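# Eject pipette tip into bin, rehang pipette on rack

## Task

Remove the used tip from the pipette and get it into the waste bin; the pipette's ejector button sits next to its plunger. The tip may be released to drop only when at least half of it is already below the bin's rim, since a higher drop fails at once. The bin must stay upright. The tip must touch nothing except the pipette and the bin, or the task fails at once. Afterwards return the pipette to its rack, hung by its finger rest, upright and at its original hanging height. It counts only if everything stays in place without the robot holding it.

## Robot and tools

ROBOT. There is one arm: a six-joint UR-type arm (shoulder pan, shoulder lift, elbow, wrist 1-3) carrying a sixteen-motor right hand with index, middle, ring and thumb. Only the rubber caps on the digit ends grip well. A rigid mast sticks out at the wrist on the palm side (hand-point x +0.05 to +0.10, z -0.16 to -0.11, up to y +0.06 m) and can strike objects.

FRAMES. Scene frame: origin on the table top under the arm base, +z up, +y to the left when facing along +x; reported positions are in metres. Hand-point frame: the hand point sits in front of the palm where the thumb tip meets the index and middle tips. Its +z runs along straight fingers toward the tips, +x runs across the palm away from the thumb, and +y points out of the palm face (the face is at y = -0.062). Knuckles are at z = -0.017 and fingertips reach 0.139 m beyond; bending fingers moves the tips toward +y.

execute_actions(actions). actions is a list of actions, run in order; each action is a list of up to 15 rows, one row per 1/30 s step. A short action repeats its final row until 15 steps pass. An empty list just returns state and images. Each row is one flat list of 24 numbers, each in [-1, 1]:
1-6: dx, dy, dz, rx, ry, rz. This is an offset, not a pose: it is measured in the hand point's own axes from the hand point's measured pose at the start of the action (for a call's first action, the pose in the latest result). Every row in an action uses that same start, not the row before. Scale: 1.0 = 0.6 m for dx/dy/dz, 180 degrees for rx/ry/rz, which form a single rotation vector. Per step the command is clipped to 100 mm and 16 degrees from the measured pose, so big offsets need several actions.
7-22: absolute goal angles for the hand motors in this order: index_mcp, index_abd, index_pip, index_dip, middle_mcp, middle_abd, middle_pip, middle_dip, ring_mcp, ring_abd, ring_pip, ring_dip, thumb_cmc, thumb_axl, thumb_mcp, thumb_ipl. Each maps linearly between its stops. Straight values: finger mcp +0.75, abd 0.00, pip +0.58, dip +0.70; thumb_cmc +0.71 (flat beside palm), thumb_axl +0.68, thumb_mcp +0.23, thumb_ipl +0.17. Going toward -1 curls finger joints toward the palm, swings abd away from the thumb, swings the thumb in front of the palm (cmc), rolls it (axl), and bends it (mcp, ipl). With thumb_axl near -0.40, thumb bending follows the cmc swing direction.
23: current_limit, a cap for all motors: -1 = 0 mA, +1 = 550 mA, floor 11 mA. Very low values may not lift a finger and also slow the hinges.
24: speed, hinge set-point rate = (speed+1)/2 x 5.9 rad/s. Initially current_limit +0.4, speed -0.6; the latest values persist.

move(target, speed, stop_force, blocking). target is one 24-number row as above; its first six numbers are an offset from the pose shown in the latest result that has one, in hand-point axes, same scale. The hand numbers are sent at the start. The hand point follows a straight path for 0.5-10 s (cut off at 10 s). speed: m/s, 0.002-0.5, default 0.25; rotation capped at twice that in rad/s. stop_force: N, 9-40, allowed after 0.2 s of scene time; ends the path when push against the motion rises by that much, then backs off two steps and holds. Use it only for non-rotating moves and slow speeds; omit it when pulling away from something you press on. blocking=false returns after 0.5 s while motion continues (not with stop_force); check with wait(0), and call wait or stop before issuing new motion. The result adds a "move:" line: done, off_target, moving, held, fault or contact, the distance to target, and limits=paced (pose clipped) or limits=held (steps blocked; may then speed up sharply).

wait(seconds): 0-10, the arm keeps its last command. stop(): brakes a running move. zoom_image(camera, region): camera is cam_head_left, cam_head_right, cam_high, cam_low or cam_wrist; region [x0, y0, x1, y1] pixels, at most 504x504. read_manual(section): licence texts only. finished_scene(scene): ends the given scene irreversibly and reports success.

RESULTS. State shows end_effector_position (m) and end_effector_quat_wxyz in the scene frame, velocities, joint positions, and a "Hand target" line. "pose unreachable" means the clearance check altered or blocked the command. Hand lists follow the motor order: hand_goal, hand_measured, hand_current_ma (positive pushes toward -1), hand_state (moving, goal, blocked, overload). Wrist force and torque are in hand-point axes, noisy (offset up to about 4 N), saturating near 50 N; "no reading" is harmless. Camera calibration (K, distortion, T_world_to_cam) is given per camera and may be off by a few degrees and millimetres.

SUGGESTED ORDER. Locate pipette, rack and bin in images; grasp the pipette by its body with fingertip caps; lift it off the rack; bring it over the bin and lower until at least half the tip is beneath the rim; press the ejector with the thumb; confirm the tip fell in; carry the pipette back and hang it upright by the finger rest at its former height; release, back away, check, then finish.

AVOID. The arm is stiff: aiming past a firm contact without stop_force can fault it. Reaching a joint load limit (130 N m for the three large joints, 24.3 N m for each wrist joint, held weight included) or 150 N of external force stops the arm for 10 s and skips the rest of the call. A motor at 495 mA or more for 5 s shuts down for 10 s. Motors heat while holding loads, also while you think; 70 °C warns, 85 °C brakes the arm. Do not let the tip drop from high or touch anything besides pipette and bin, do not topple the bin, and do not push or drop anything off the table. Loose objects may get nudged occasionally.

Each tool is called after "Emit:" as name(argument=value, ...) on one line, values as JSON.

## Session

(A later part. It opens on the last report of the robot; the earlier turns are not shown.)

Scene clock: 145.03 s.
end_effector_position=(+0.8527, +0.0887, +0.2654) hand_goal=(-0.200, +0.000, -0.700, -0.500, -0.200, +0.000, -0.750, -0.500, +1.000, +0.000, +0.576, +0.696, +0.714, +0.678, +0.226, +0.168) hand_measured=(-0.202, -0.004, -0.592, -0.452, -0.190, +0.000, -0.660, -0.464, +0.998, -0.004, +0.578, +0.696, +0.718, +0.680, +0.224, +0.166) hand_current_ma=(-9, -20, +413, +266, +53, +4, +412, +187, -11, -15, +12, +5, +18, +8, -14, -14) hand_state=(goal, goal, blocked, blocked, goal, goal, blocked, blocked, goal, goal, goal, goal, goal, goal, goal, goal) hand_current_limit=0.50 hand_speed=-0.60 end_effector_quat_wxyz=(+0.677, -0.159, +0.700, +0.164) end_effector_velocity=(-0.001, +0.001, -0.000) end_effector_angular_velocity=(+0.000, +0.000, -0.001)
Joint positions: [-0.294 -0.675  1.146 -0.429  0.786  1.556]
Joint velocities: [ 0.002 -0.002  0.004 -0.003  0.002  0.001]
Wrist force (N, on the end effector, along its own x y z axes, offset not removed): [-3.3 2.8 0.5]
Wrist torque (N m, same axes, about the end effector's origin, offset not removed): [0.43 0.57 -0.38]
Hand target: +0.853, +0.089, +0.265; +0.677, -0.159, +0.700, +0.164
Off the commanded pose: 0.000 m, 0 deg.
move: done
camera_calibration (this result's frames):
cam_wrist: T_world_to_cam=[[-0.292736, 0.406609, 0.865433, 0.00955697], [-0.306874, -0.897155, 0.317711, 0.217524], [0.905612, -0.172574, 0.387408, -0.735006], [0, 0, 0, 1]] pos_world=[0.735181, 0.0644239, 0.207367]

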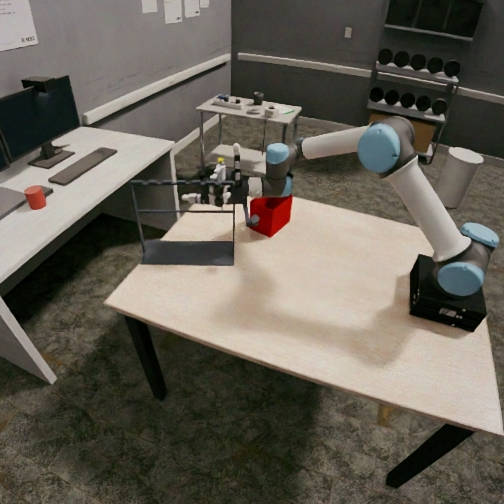

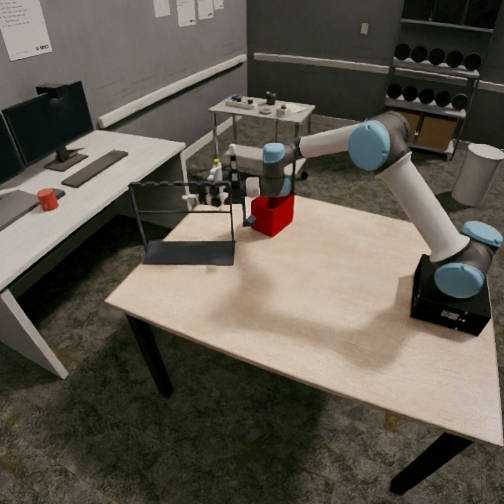

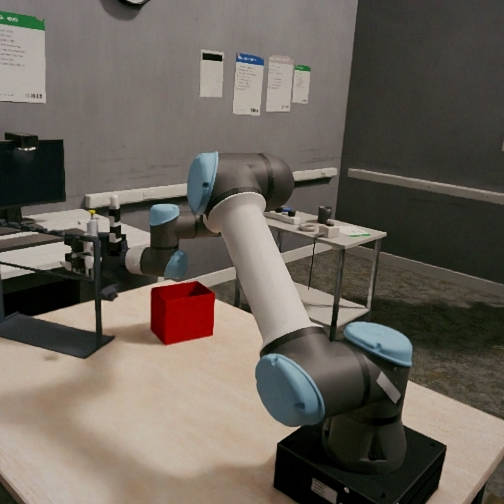

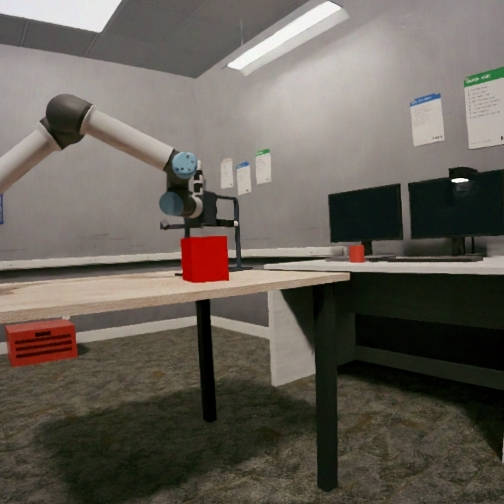

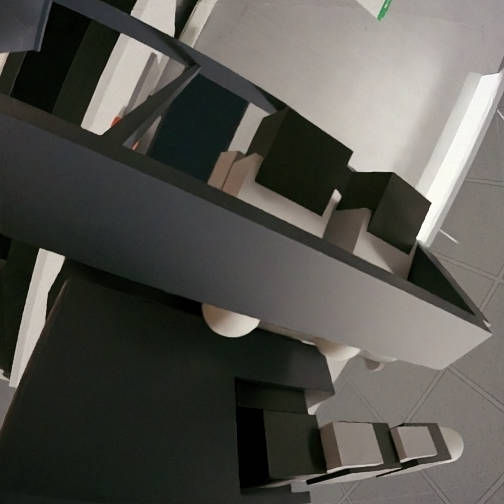

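Emit:
move(target=[0,0.045,0,0,0,0, -0.2,0,-0.7,-0.5,-0.2,0,-0.75,-0.5,1,0,0.576,0.696,0.714,0.678,0.226,0.168,0.5,-0.6], speed=0.02)

Emit:
zoom_image(camera="cam_head_left", region=[170, 140, 270, 240])

Emit:
zoom_image(camera="cam_high", region=[30, 190, 150, 310])

Scene clock: 148.07 s.
end_effector_position=(+0.8408, +0.1127, +0.2657) hand_goal=(-0.200, +0.000, -0.700, -0.500, -0.200, +0.000, -0.750, -0.500, +1.000, +0.000, +0.576, +0.696, +0.714, +0.678, +0.226, +0.168) hand_measured=(-0.202, -0.004, -0.592, -0.452, -0.190, +0.000, -0.660, -0.464, +0.998, -0.004, +0.578, +0.696, +0.718, +0.680, +0.224, +0.166) hand_current_ma=(-12, -20, +413, +266, +53, +4, +413, +187, -11, -15, +12, +5, +18, +8, -14, -14) hand_state=(goal, goal, blocked, blocked, goal, goal, blocked, blocked, goal, goal, goal, goal, goal, goal, goal, goal) hand_current_limit=0.50 hand_speed=-0.60 end_effector_quat_wxyz=(+0.677, -0.159, +0.700, +0.164) end_effector_velocity=(-0.001, +0.001, +0.000) end_effector_angular_velocity=(+0.001, -0.000, -0.001)
Joint positions: [-0.265 -0.709  1.211 -0.461  0.815  1.558]
Joint velocities: [ 0.001 -0.002  0.004 -0.003  0.002  0.001]
Wrist force (N, on the end effector, along its own x y z axes, offset not removed): [2.8 0.0 0.8]
Wrist torque (N m, same axes, about the end effector's origin, offset not removed): [0.04 -0.59 0.10]
Hand target: +0.841, +0.113, +0.266; +0.677, -0.159, +0.700, +0.164
Off the commanded pose: 0.000 m, 0 deg.
move: done
camera_calibration (this result's frames):
cam_wrist: T_world_to_cam=[[-0.292726, 0.40663, 0.865427, -0.00400328], [-0.306857, -0.89715, 0.317743, 0.235331], [0.905622, -0.17255, 0.387396, -0.720211], [0, 0, 0, 1]] pos_world=[0.72328, 0.0884826, 0.207696]

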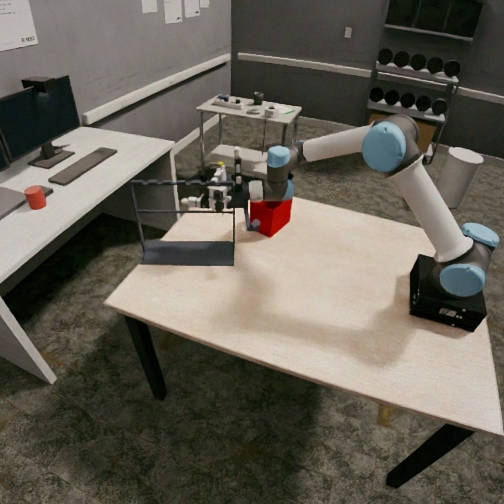

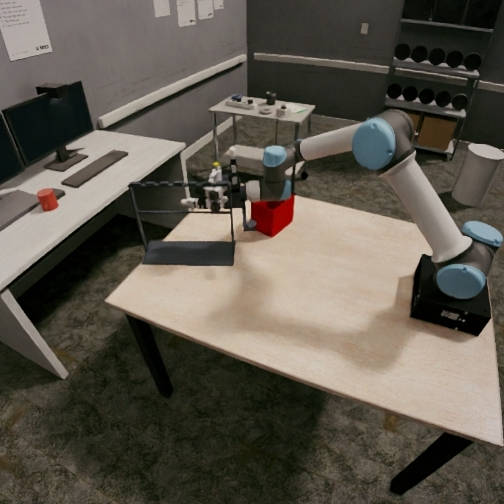

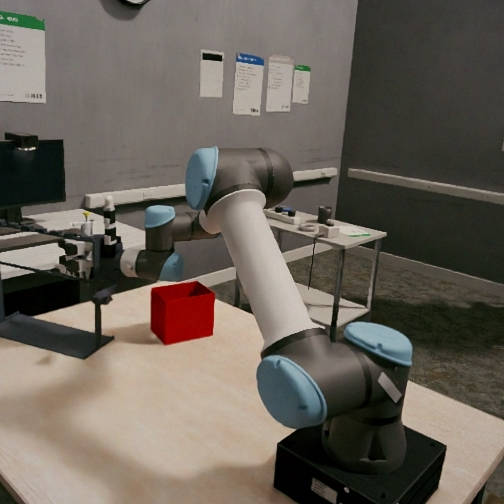

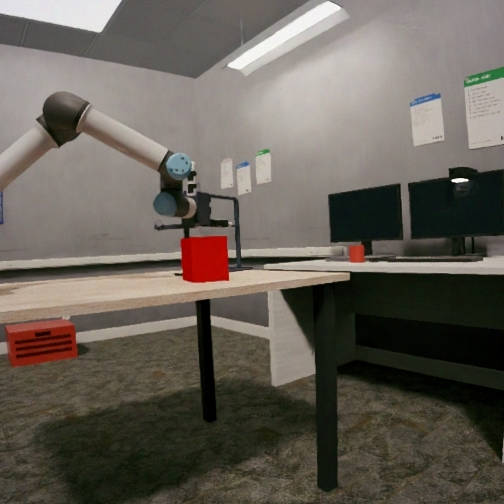

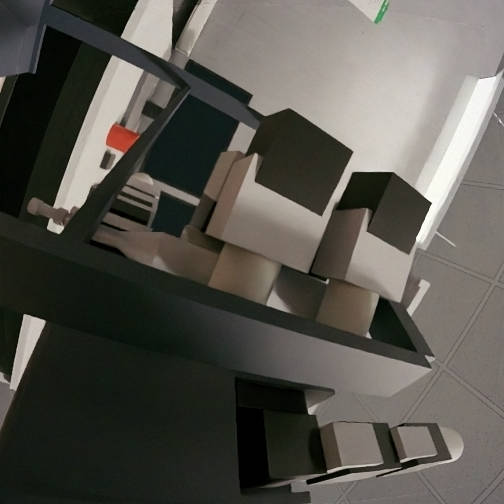

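Region (170, 140, 270, 240) of cam_head_left's 504x504 image, scaled by 5.040, with more detail than that image has.

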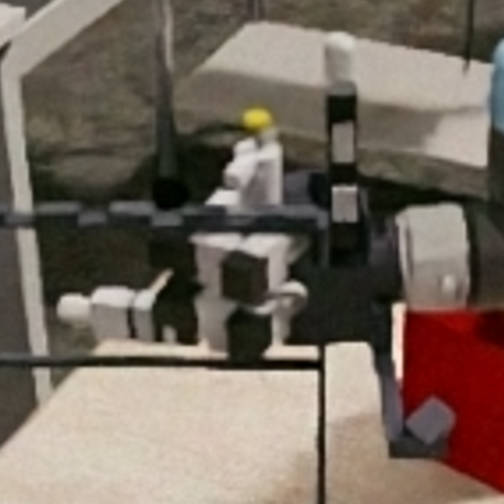

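Region (30, 190, 150, 310) of cam_high's 504x504 image, scaled by 4.200, with more detail than that image has.

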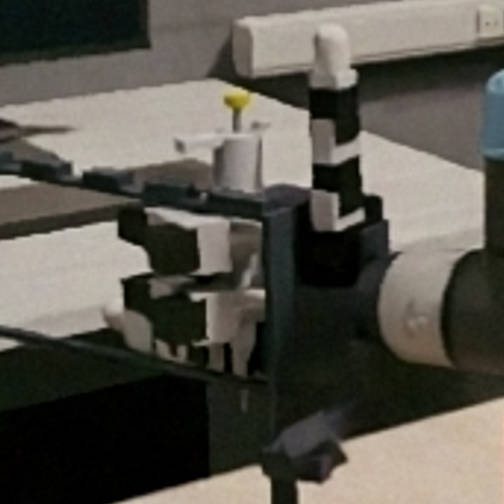

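Similar to the earlier view. Slightly more +y and lower.

Emit:
move(target=[0,0.012,0,0,0,0, -0.2,0,-0.7,-0.5,-0.2,0,-0.75,-0.5,1,0,0.576,0.696,0.714,0.678,0.226,0.168,0.5,-0.6], speed=0.02)

Emit:
move(target=[0.045,0,0,0,0,0, -0.2,0,-0.7,-0.5,-0.2,0,-0.75,-0.5,1,0,0.576,0.696,0.714,0.678,0.226,0.168,0.5,-0.6], speed=0.02, stop_force=9)

Emit:
zoom_image(camera="cam_head_left", region=[170, 140, 270, 240])

Emit:
zoom_image(camera="cam_high", region=[30, 190, 150, 310])

Scene clock: 150.87 s.
end_effector_position=(+0.8377, +0.1190, +0.2658) hand_goal=(-0.200, +0.000, -0.700, -0.500, -0.200, +0.000, -0.750, -0.500, +1.000, +0.000, +0.576, +0.696, +0.714, +0.678, +0.226, +0.168) hand_measured=(-0.202, -0.004, -0.592, -0.452, -0.190, +0.000, -0.660, -0.464, +0.998, -0.004, +0.578, +0.696, +0.718, +0.680, +0.224, +0.166) hand_current_ma=(-12, -20, +412, +266, +53, +4, +412, +187, -11, -15, +12, +5, +18, +8, -14, -14) hand_state=(goal, goal, blocked, blocked, goal, goal, blocked, blocked, goal, goal, goal, goal, goal, goal, goal, goal) hand_current_limit=0.50 hand_speed=-0.60 end_effector_quat_wxyz=(+0.677, -0.159, +0.700, +0.164) end_effector_velocity=(-0.001, +0.001, +0.001) end_effector_angular_velocity=(-0.000, -0.001, -0.000)
Joint positions: [-0.258 -0.717  1.227 -0.469  0.823  1.558]
Joint velocities: [ 0.002 -0.003  0.005 -0.003  0.002  0.   ]
Wrist force (N, on the end effector, along its own x y z axes, offset not removed): [1.3 -1.4 -1.0]
Wrist torque (N m, same axes, about the end effector's origin, offset not removed): [0.04 -0.37 0.24]
Hand target: +0.838, +0.119, +0.266; +0.677, -0.159, +0.700, +0.164
Off the commanded pose: 0.000 m, 0 deg.
move: done
camera_calibration (this result's frames):
cam_wrist: T_world_to_cam=[[-0.292721, 0.406637, 0.865425, -0.00756216], [-0.306841, -0.89715, 0.317758, 0.239993], [0.905628, -0.172534, 0.387388, -0.716335], [0, 0, 0, 1]] pos_world=[0.720159, 0.0947925, 0.207784]

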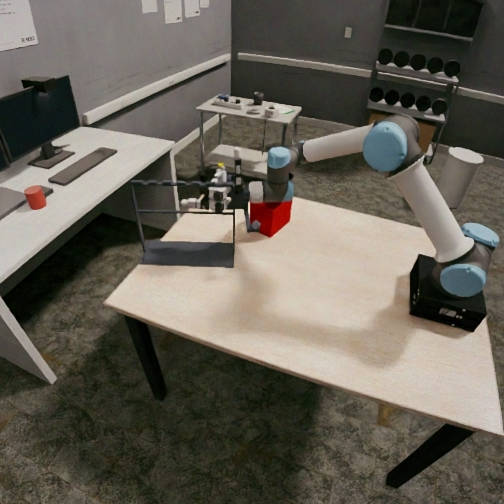

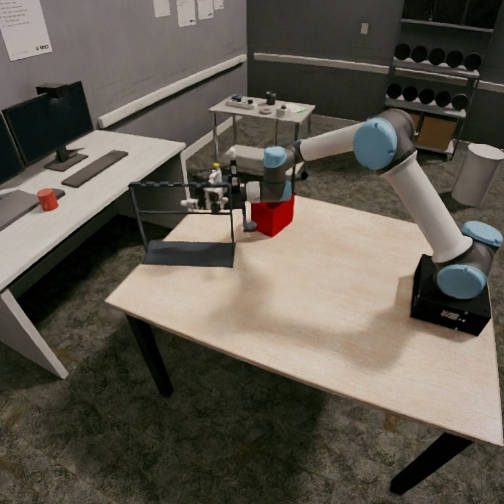

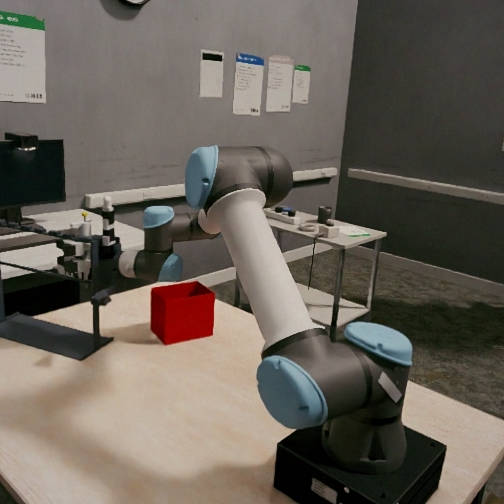

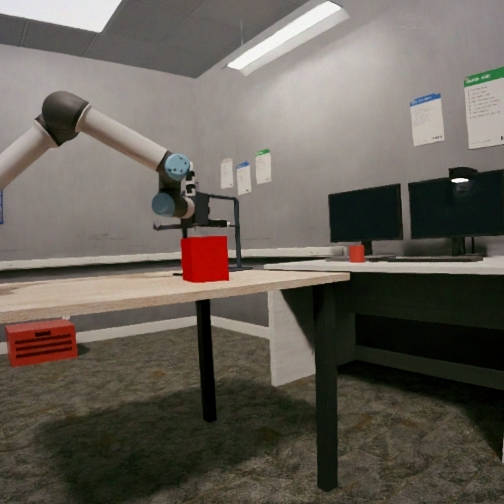

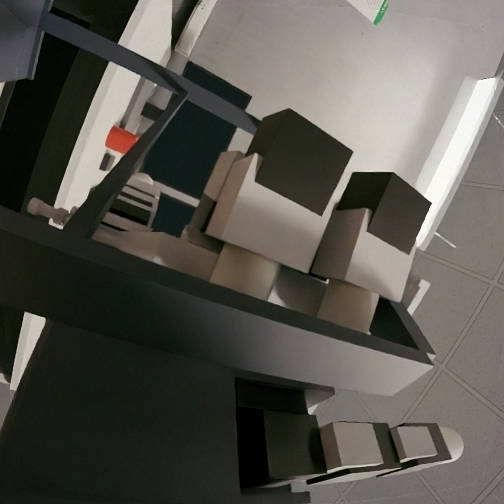

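Scene clock: 152.47 s.
end_effector_position=(+0.8368, +0.1190, +0.2390) hand_goal=(-0.200, +0.000, -0.700, -0.500, -0.200, +0.000, -0.750, -0.500, +1.000, +0.000, +0.576, +0.696, +0.714, +0.678, +0.226, +0.168) hand_measured=(-0.202, -0.004, -0.592, -0.452, -0.194, +0.000, -0.662, -0.462, +0.998, -0.004, +0.578, +0.696, +0.718, +0.680, +0.224, +0.166) hand_current_ma=(-12, -22, +413, +266, +30, +4, +412, +193, -11, -15, +12, +5, +18, +8, -14, -14) hand_state=(goal, goal, blocked, blocked, goal, goal, blocked, blocked, goal, goal, goal, goal, goal, goal, goal, goal) hand_current_limit=0.50 hand_speed=-0.60 end_effector_quat_wxyz=(+0.677, -0.159, +0.700, +0.164) end_effector_velocity=(-0.000, +0.000, -0.002) end_effector_angular_velocity=(-0.000, -0.000, +0.000)
Joint positions: [-0.258 -0.685  1.244 -0.518  0.822  1.558]
Joint velocities: [ 0.     0.002  0.001 -0.003 -0.    -0.   ]
Wrist force (N, on the end effector, along its own x y z axes, offset not removed): [3.6 -0.6 -3.3]
Wrist torque (N m, same axes, about the end effector's origin, offset not removed): [0.40 -0.58 0.10]
Hand target: +0.837, +0.119, +0.239; +0.677, -0.159, +0.700, +0.164
Off the commanded pose: 0.000 m, 0 deg.
move: done
camera_calibration (this result's frames):
cam_wrist: T_world_to_cam=[[-0.292722, 0.406658, 0.865415, 0.0154522], [-0.306837, -0.897143, 0.317781, 0.248216], [0.90563, -0.17252, 0.387391, -0.705185], [0, 0, 0, 1]] pos_world=[0.719322, 0.0947425, 0.180932]

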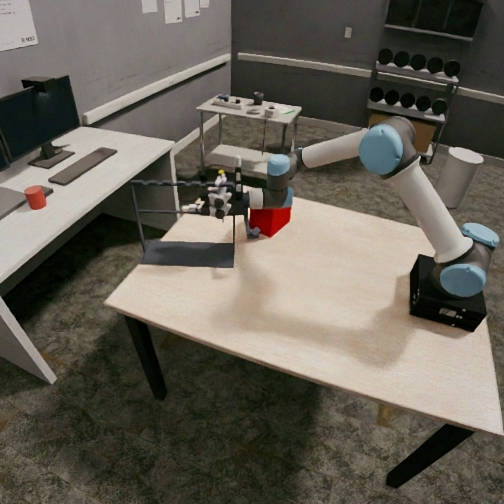

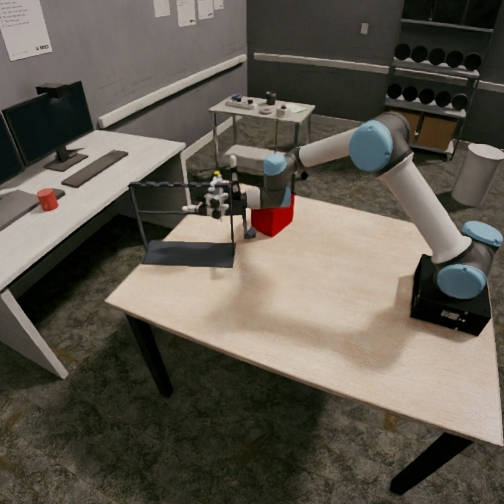

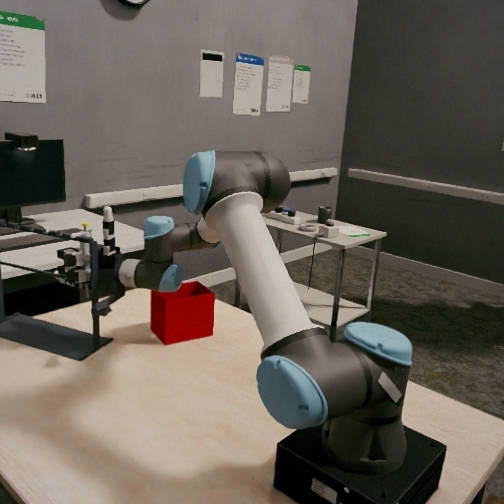

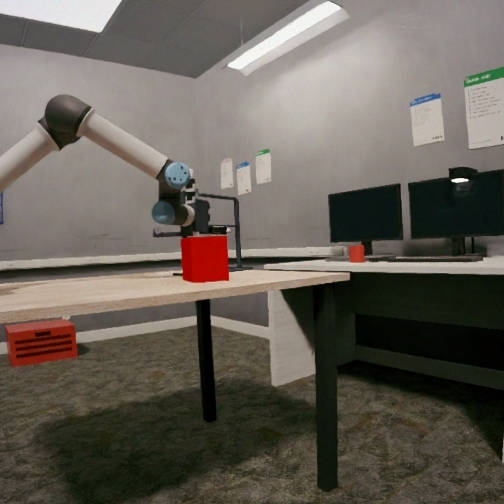

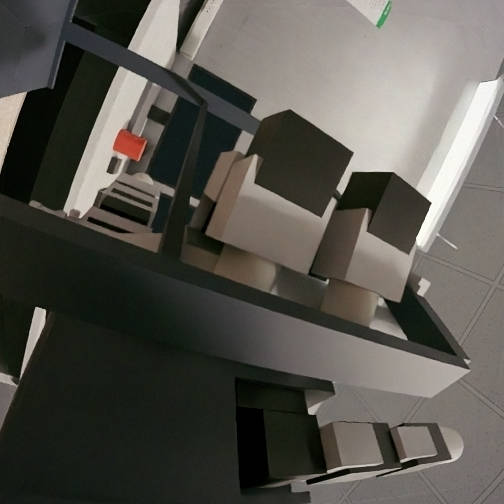

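Region (170, 140, 270, 240) of cam_head_left's 504x504 image, scaled by 5.040, with more detail than that image has.

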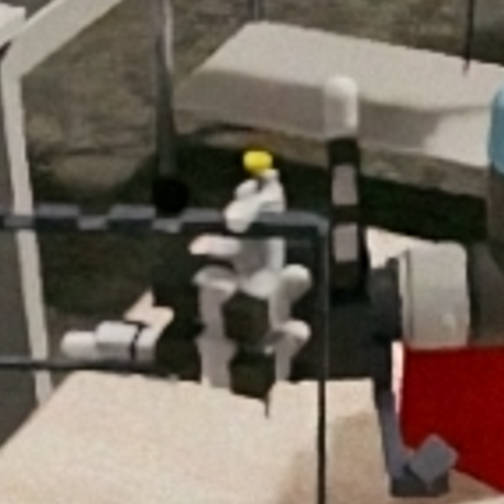

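Region (30, 190, 150, 310) of cam_high's 504x504 image, scaled by 4.200, with more detail than that image has.

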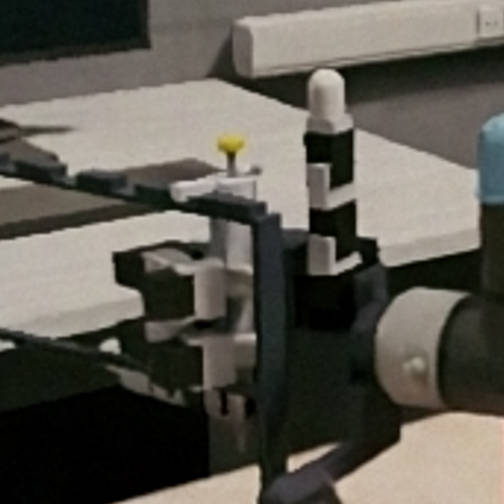

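Seated. Release and retreat.

Emit:
execute_actions(actions=[[[0,0,0,0,0,0, 0.754,0,0.576,0.696,0.754,0,0.576,0.696,1,0,0.576,0.696,0.714,0.678,0.226,0.168,0.5,-0.6]],[[0,0,0,0,0,0, 0.754,0,0.576,0.696,0.754,0,0.576,0.696,1,0,0.576,0.696,0.714,0.678,0.226,0.168,0.5,-0.6]],[[0,0,0,0,0,0, 0.754,0,0.576,0.696,0.754,0,0.576,0.696,1,0,0.576,0.696,0.714,0.678,0.226,0.168,0.5,-0.6]],[[0,0,0,0,0,0, 0.754,0,0.576,0.696,0.754,0,0.576,0.696,1,0,0.576,0.696,0.714,0.678,0.226,0.168,0.5,-0.6]]])

Emit:
move(target=[-0.06,-0.2,-0.03,0,0,0, 0.754,0,0.576,0.696,0.754,0,0.576,0.696,1,0,0.576,0.696,0.714,0.678,0.226,0.168,0.5,-0.6], speed=0.05)

Emit:
zoom_image(camera="cam_head_left", region=[150, 140, 300, 280])

Emit:
zoom_image(camera="cam_high", region=[30, 190, 150, 310])

Scene clock: 157.07 s.
end_effector_position=(+0.8368, +0.1190, +0.2389) hand_goal=(+0.754, +0.000, +0.576, +0.696, +0.754, +0.000, +0.576, +0.696, +1.000, +0.000, +0.576, +0.696, +0.714, +0.678, +0.226, +0.168) hand_measured=(+0.752, -0.004, +0.574, +0.694, +0.752, -0.002, +0.574, +0.692, +0.998, -0.004, +0.578, +0.696, +0.718, +0.680, +0.224, +0.166) hand_current_ma=(-11, -22, -14, -14, -11, -12, -14, -15, -11, -15, +12, +5, +18, +8, -14, -14) hand_state=(goal, goal, goal, goal, goal, goal, goal, goal, goal, goal, goal, goal, goal, goal, goal, goal) hand_current_limit=0.50 hand_speed=-0.60 end_effector_quat_wxyz=(+0.677, -0.159, +0.700, +0.164) end_effector_velocity=(+0.000, -0.001, +0.000) end_effector_angular_velocity=(-0.000, -0.001, -0.001)
Joint positions: [-0.258 -0.685  1.244 -0.518  0.822  1.558]
Joint velocities: [-0.001 -0.     0.    -0.    -0.    -0.   ]
Wrist force (N, on the end effector, along its own x y z axes, offset not removed): [1.2 3.6 0.0]
Wrist torque (N m, same axes, about the end effector's origin, offset not removed): [0.56 -0.31 0.07]
Hand target: +0.837, +0.119, +0.239; +0.677, -0.159, +0.700, +0.164
Off the commanded pose: 0.000 m, 0 deg.
camera_calibration (this result's frames):
cam_wrist: T_world_to_cam=[[-0.292619, 0.406608, 0.865473, 0.0153993], [-0.306803, -0.897161, 0.317764, 0.248208], [0.905674, -0.172546, 0.387275, -0.705149], [0, 0, 0, 1]] pos_world=[0.719293, 0.0947502, 0.180887]

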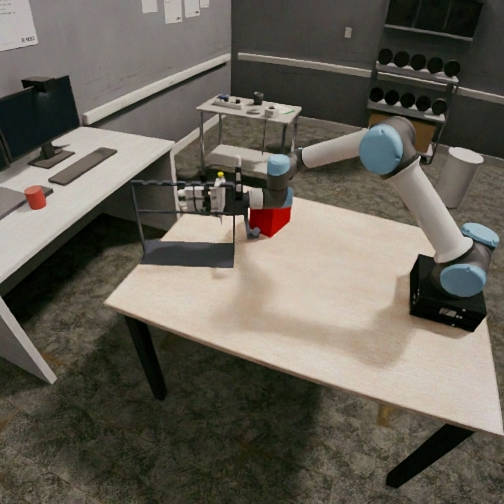

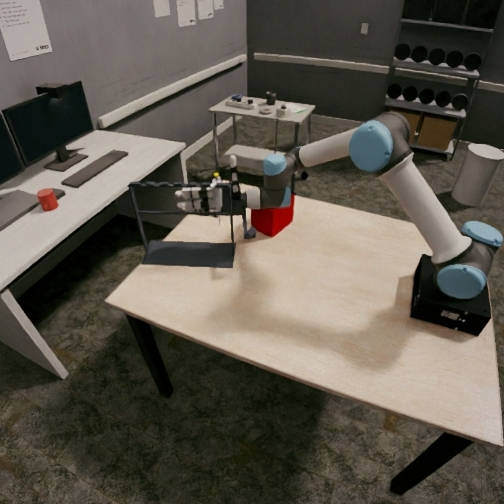

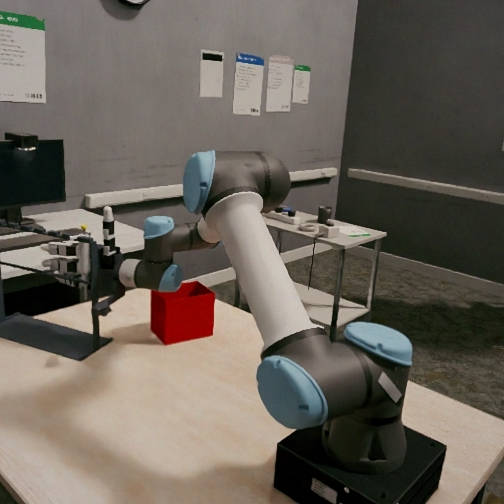

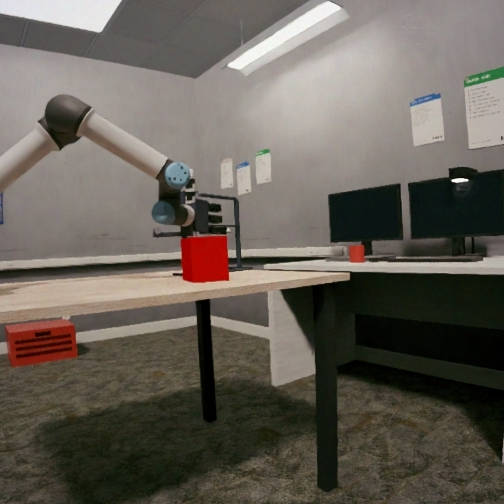

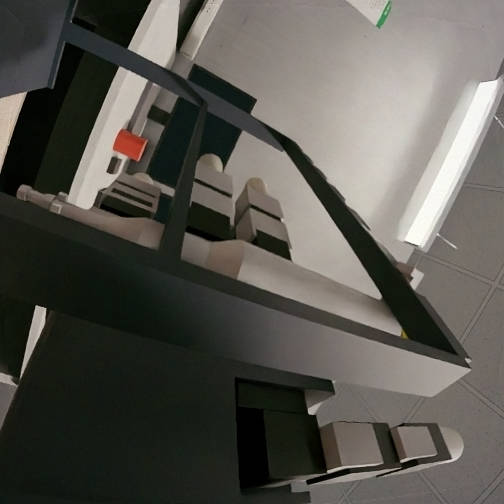

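Scene clock: 159.97 s.
end_effector_position=(+0.8750, +0.0036, +0.2739) hand_goal=(+0.754, +0.000, +0.576, +0.696, +0.754, +0.000, +0.576, +0.696, +1.000, +0.000, +0.576, +0.696, +0.714, +0.678, +0.226, +0.168) hand_measured=(+0.752, -0.004, +0.574, +0.694, +0.752, -0.002, +0.574, +0.692, +0.998, -0.004, +0.578, +0.696, +0.718, +0.680, +0.224, +0.166) hand_current_ma=(-11, -22, -13, -14, -11, -13, -13, -15, -11, -15, +12, +5, +17, +8, -14, -14) hand_state=(goal, goal, goal, goal, goal, goal, goal, goal, goal, goal, goal, goal, goal, goal, goal, goal) hand_current_limit=0.50 hand_speed=-0.60 end_effector_quat_wxyz=(+0.677, -0.159, +0.700, +0.164) end_effector_velocity=(+0.000, -0.001, -0.000) end_effector_angular_velocity=(-0.001, -0.000, +0.001)
Joint positions: [-0.396 -0.587  0.952 -0.317  0.684  1.55 ]
Joint velocities: [-0.001  0.002 -0.004  0.003 -0.002 -0.001]
Wrist force (N, on the end effector, along its own x y z axes, offset not removed): [-0.8 4.4 -0.3]
Wrist torque (N m, same axes, about the end effector's origin, offset not removed): [0.72 0.02 0.05]
Hand target: +0.875, +0.004, +0.274; +0.677, -0.159, +0.700, +0.164
Off the commanded pose: 0.000 m, 0 deg.
move: done
camera_calibration (this result's frames):
cam_wrist: T_world_to_cam=[[-0.292664, 0.406507, 0.865506, 0.0431934], [-0.306848, -0.897193, 0.317631, 0.145369], [0.905645, -0.17262, 0.387312, -0.773157], [0, 0, 0, 1]] pos_world=[0.757453, -0.0205968, 0.215895]

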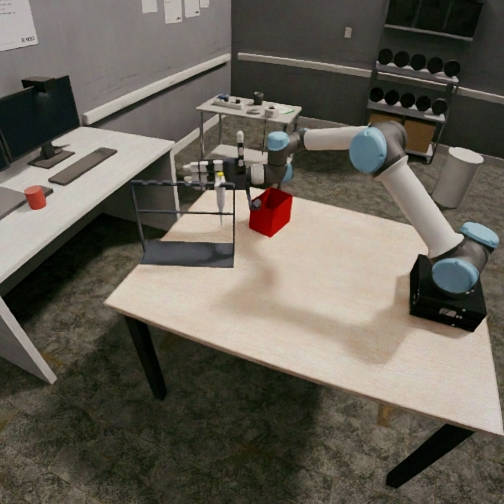

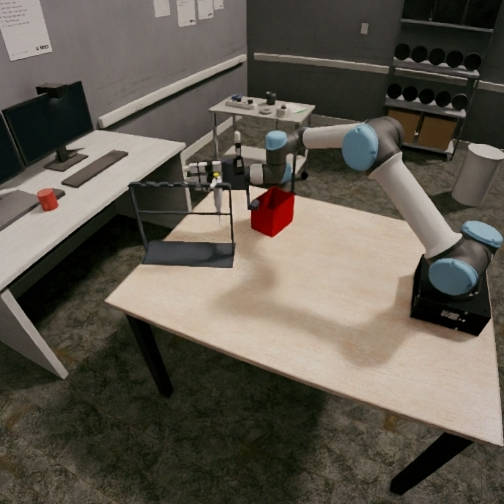

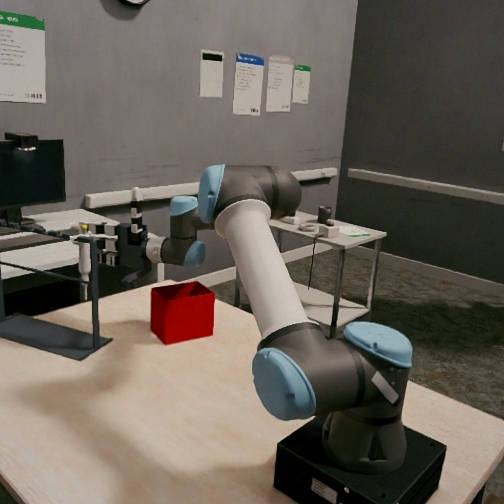

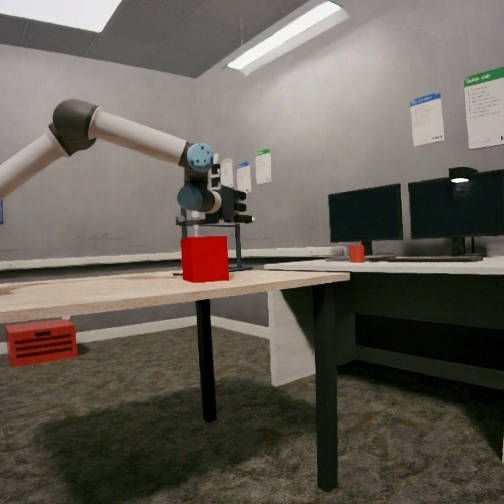

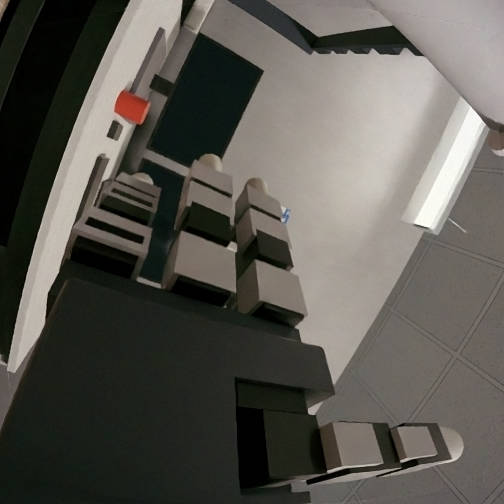

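Region (150, 140, 300, 280) of cam_head_left's 504x504 image, scaled by 3.360, with more detail than that image has; it fills the top 470 rows of this view, and the rest is white.

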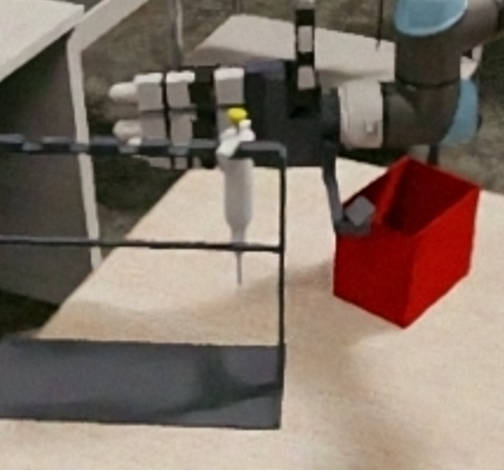

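Region (30, 190, 150, 310) of cam_high's 504x504 image, scaled by 4.200, with more detail than that image has.

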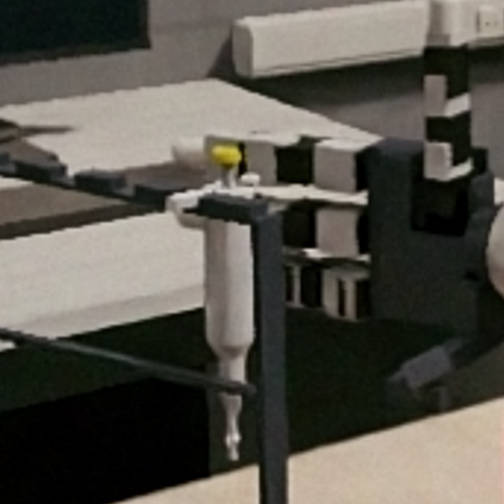

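Emit:
finished_scene(scene=1)

The scene is finished: the task was done.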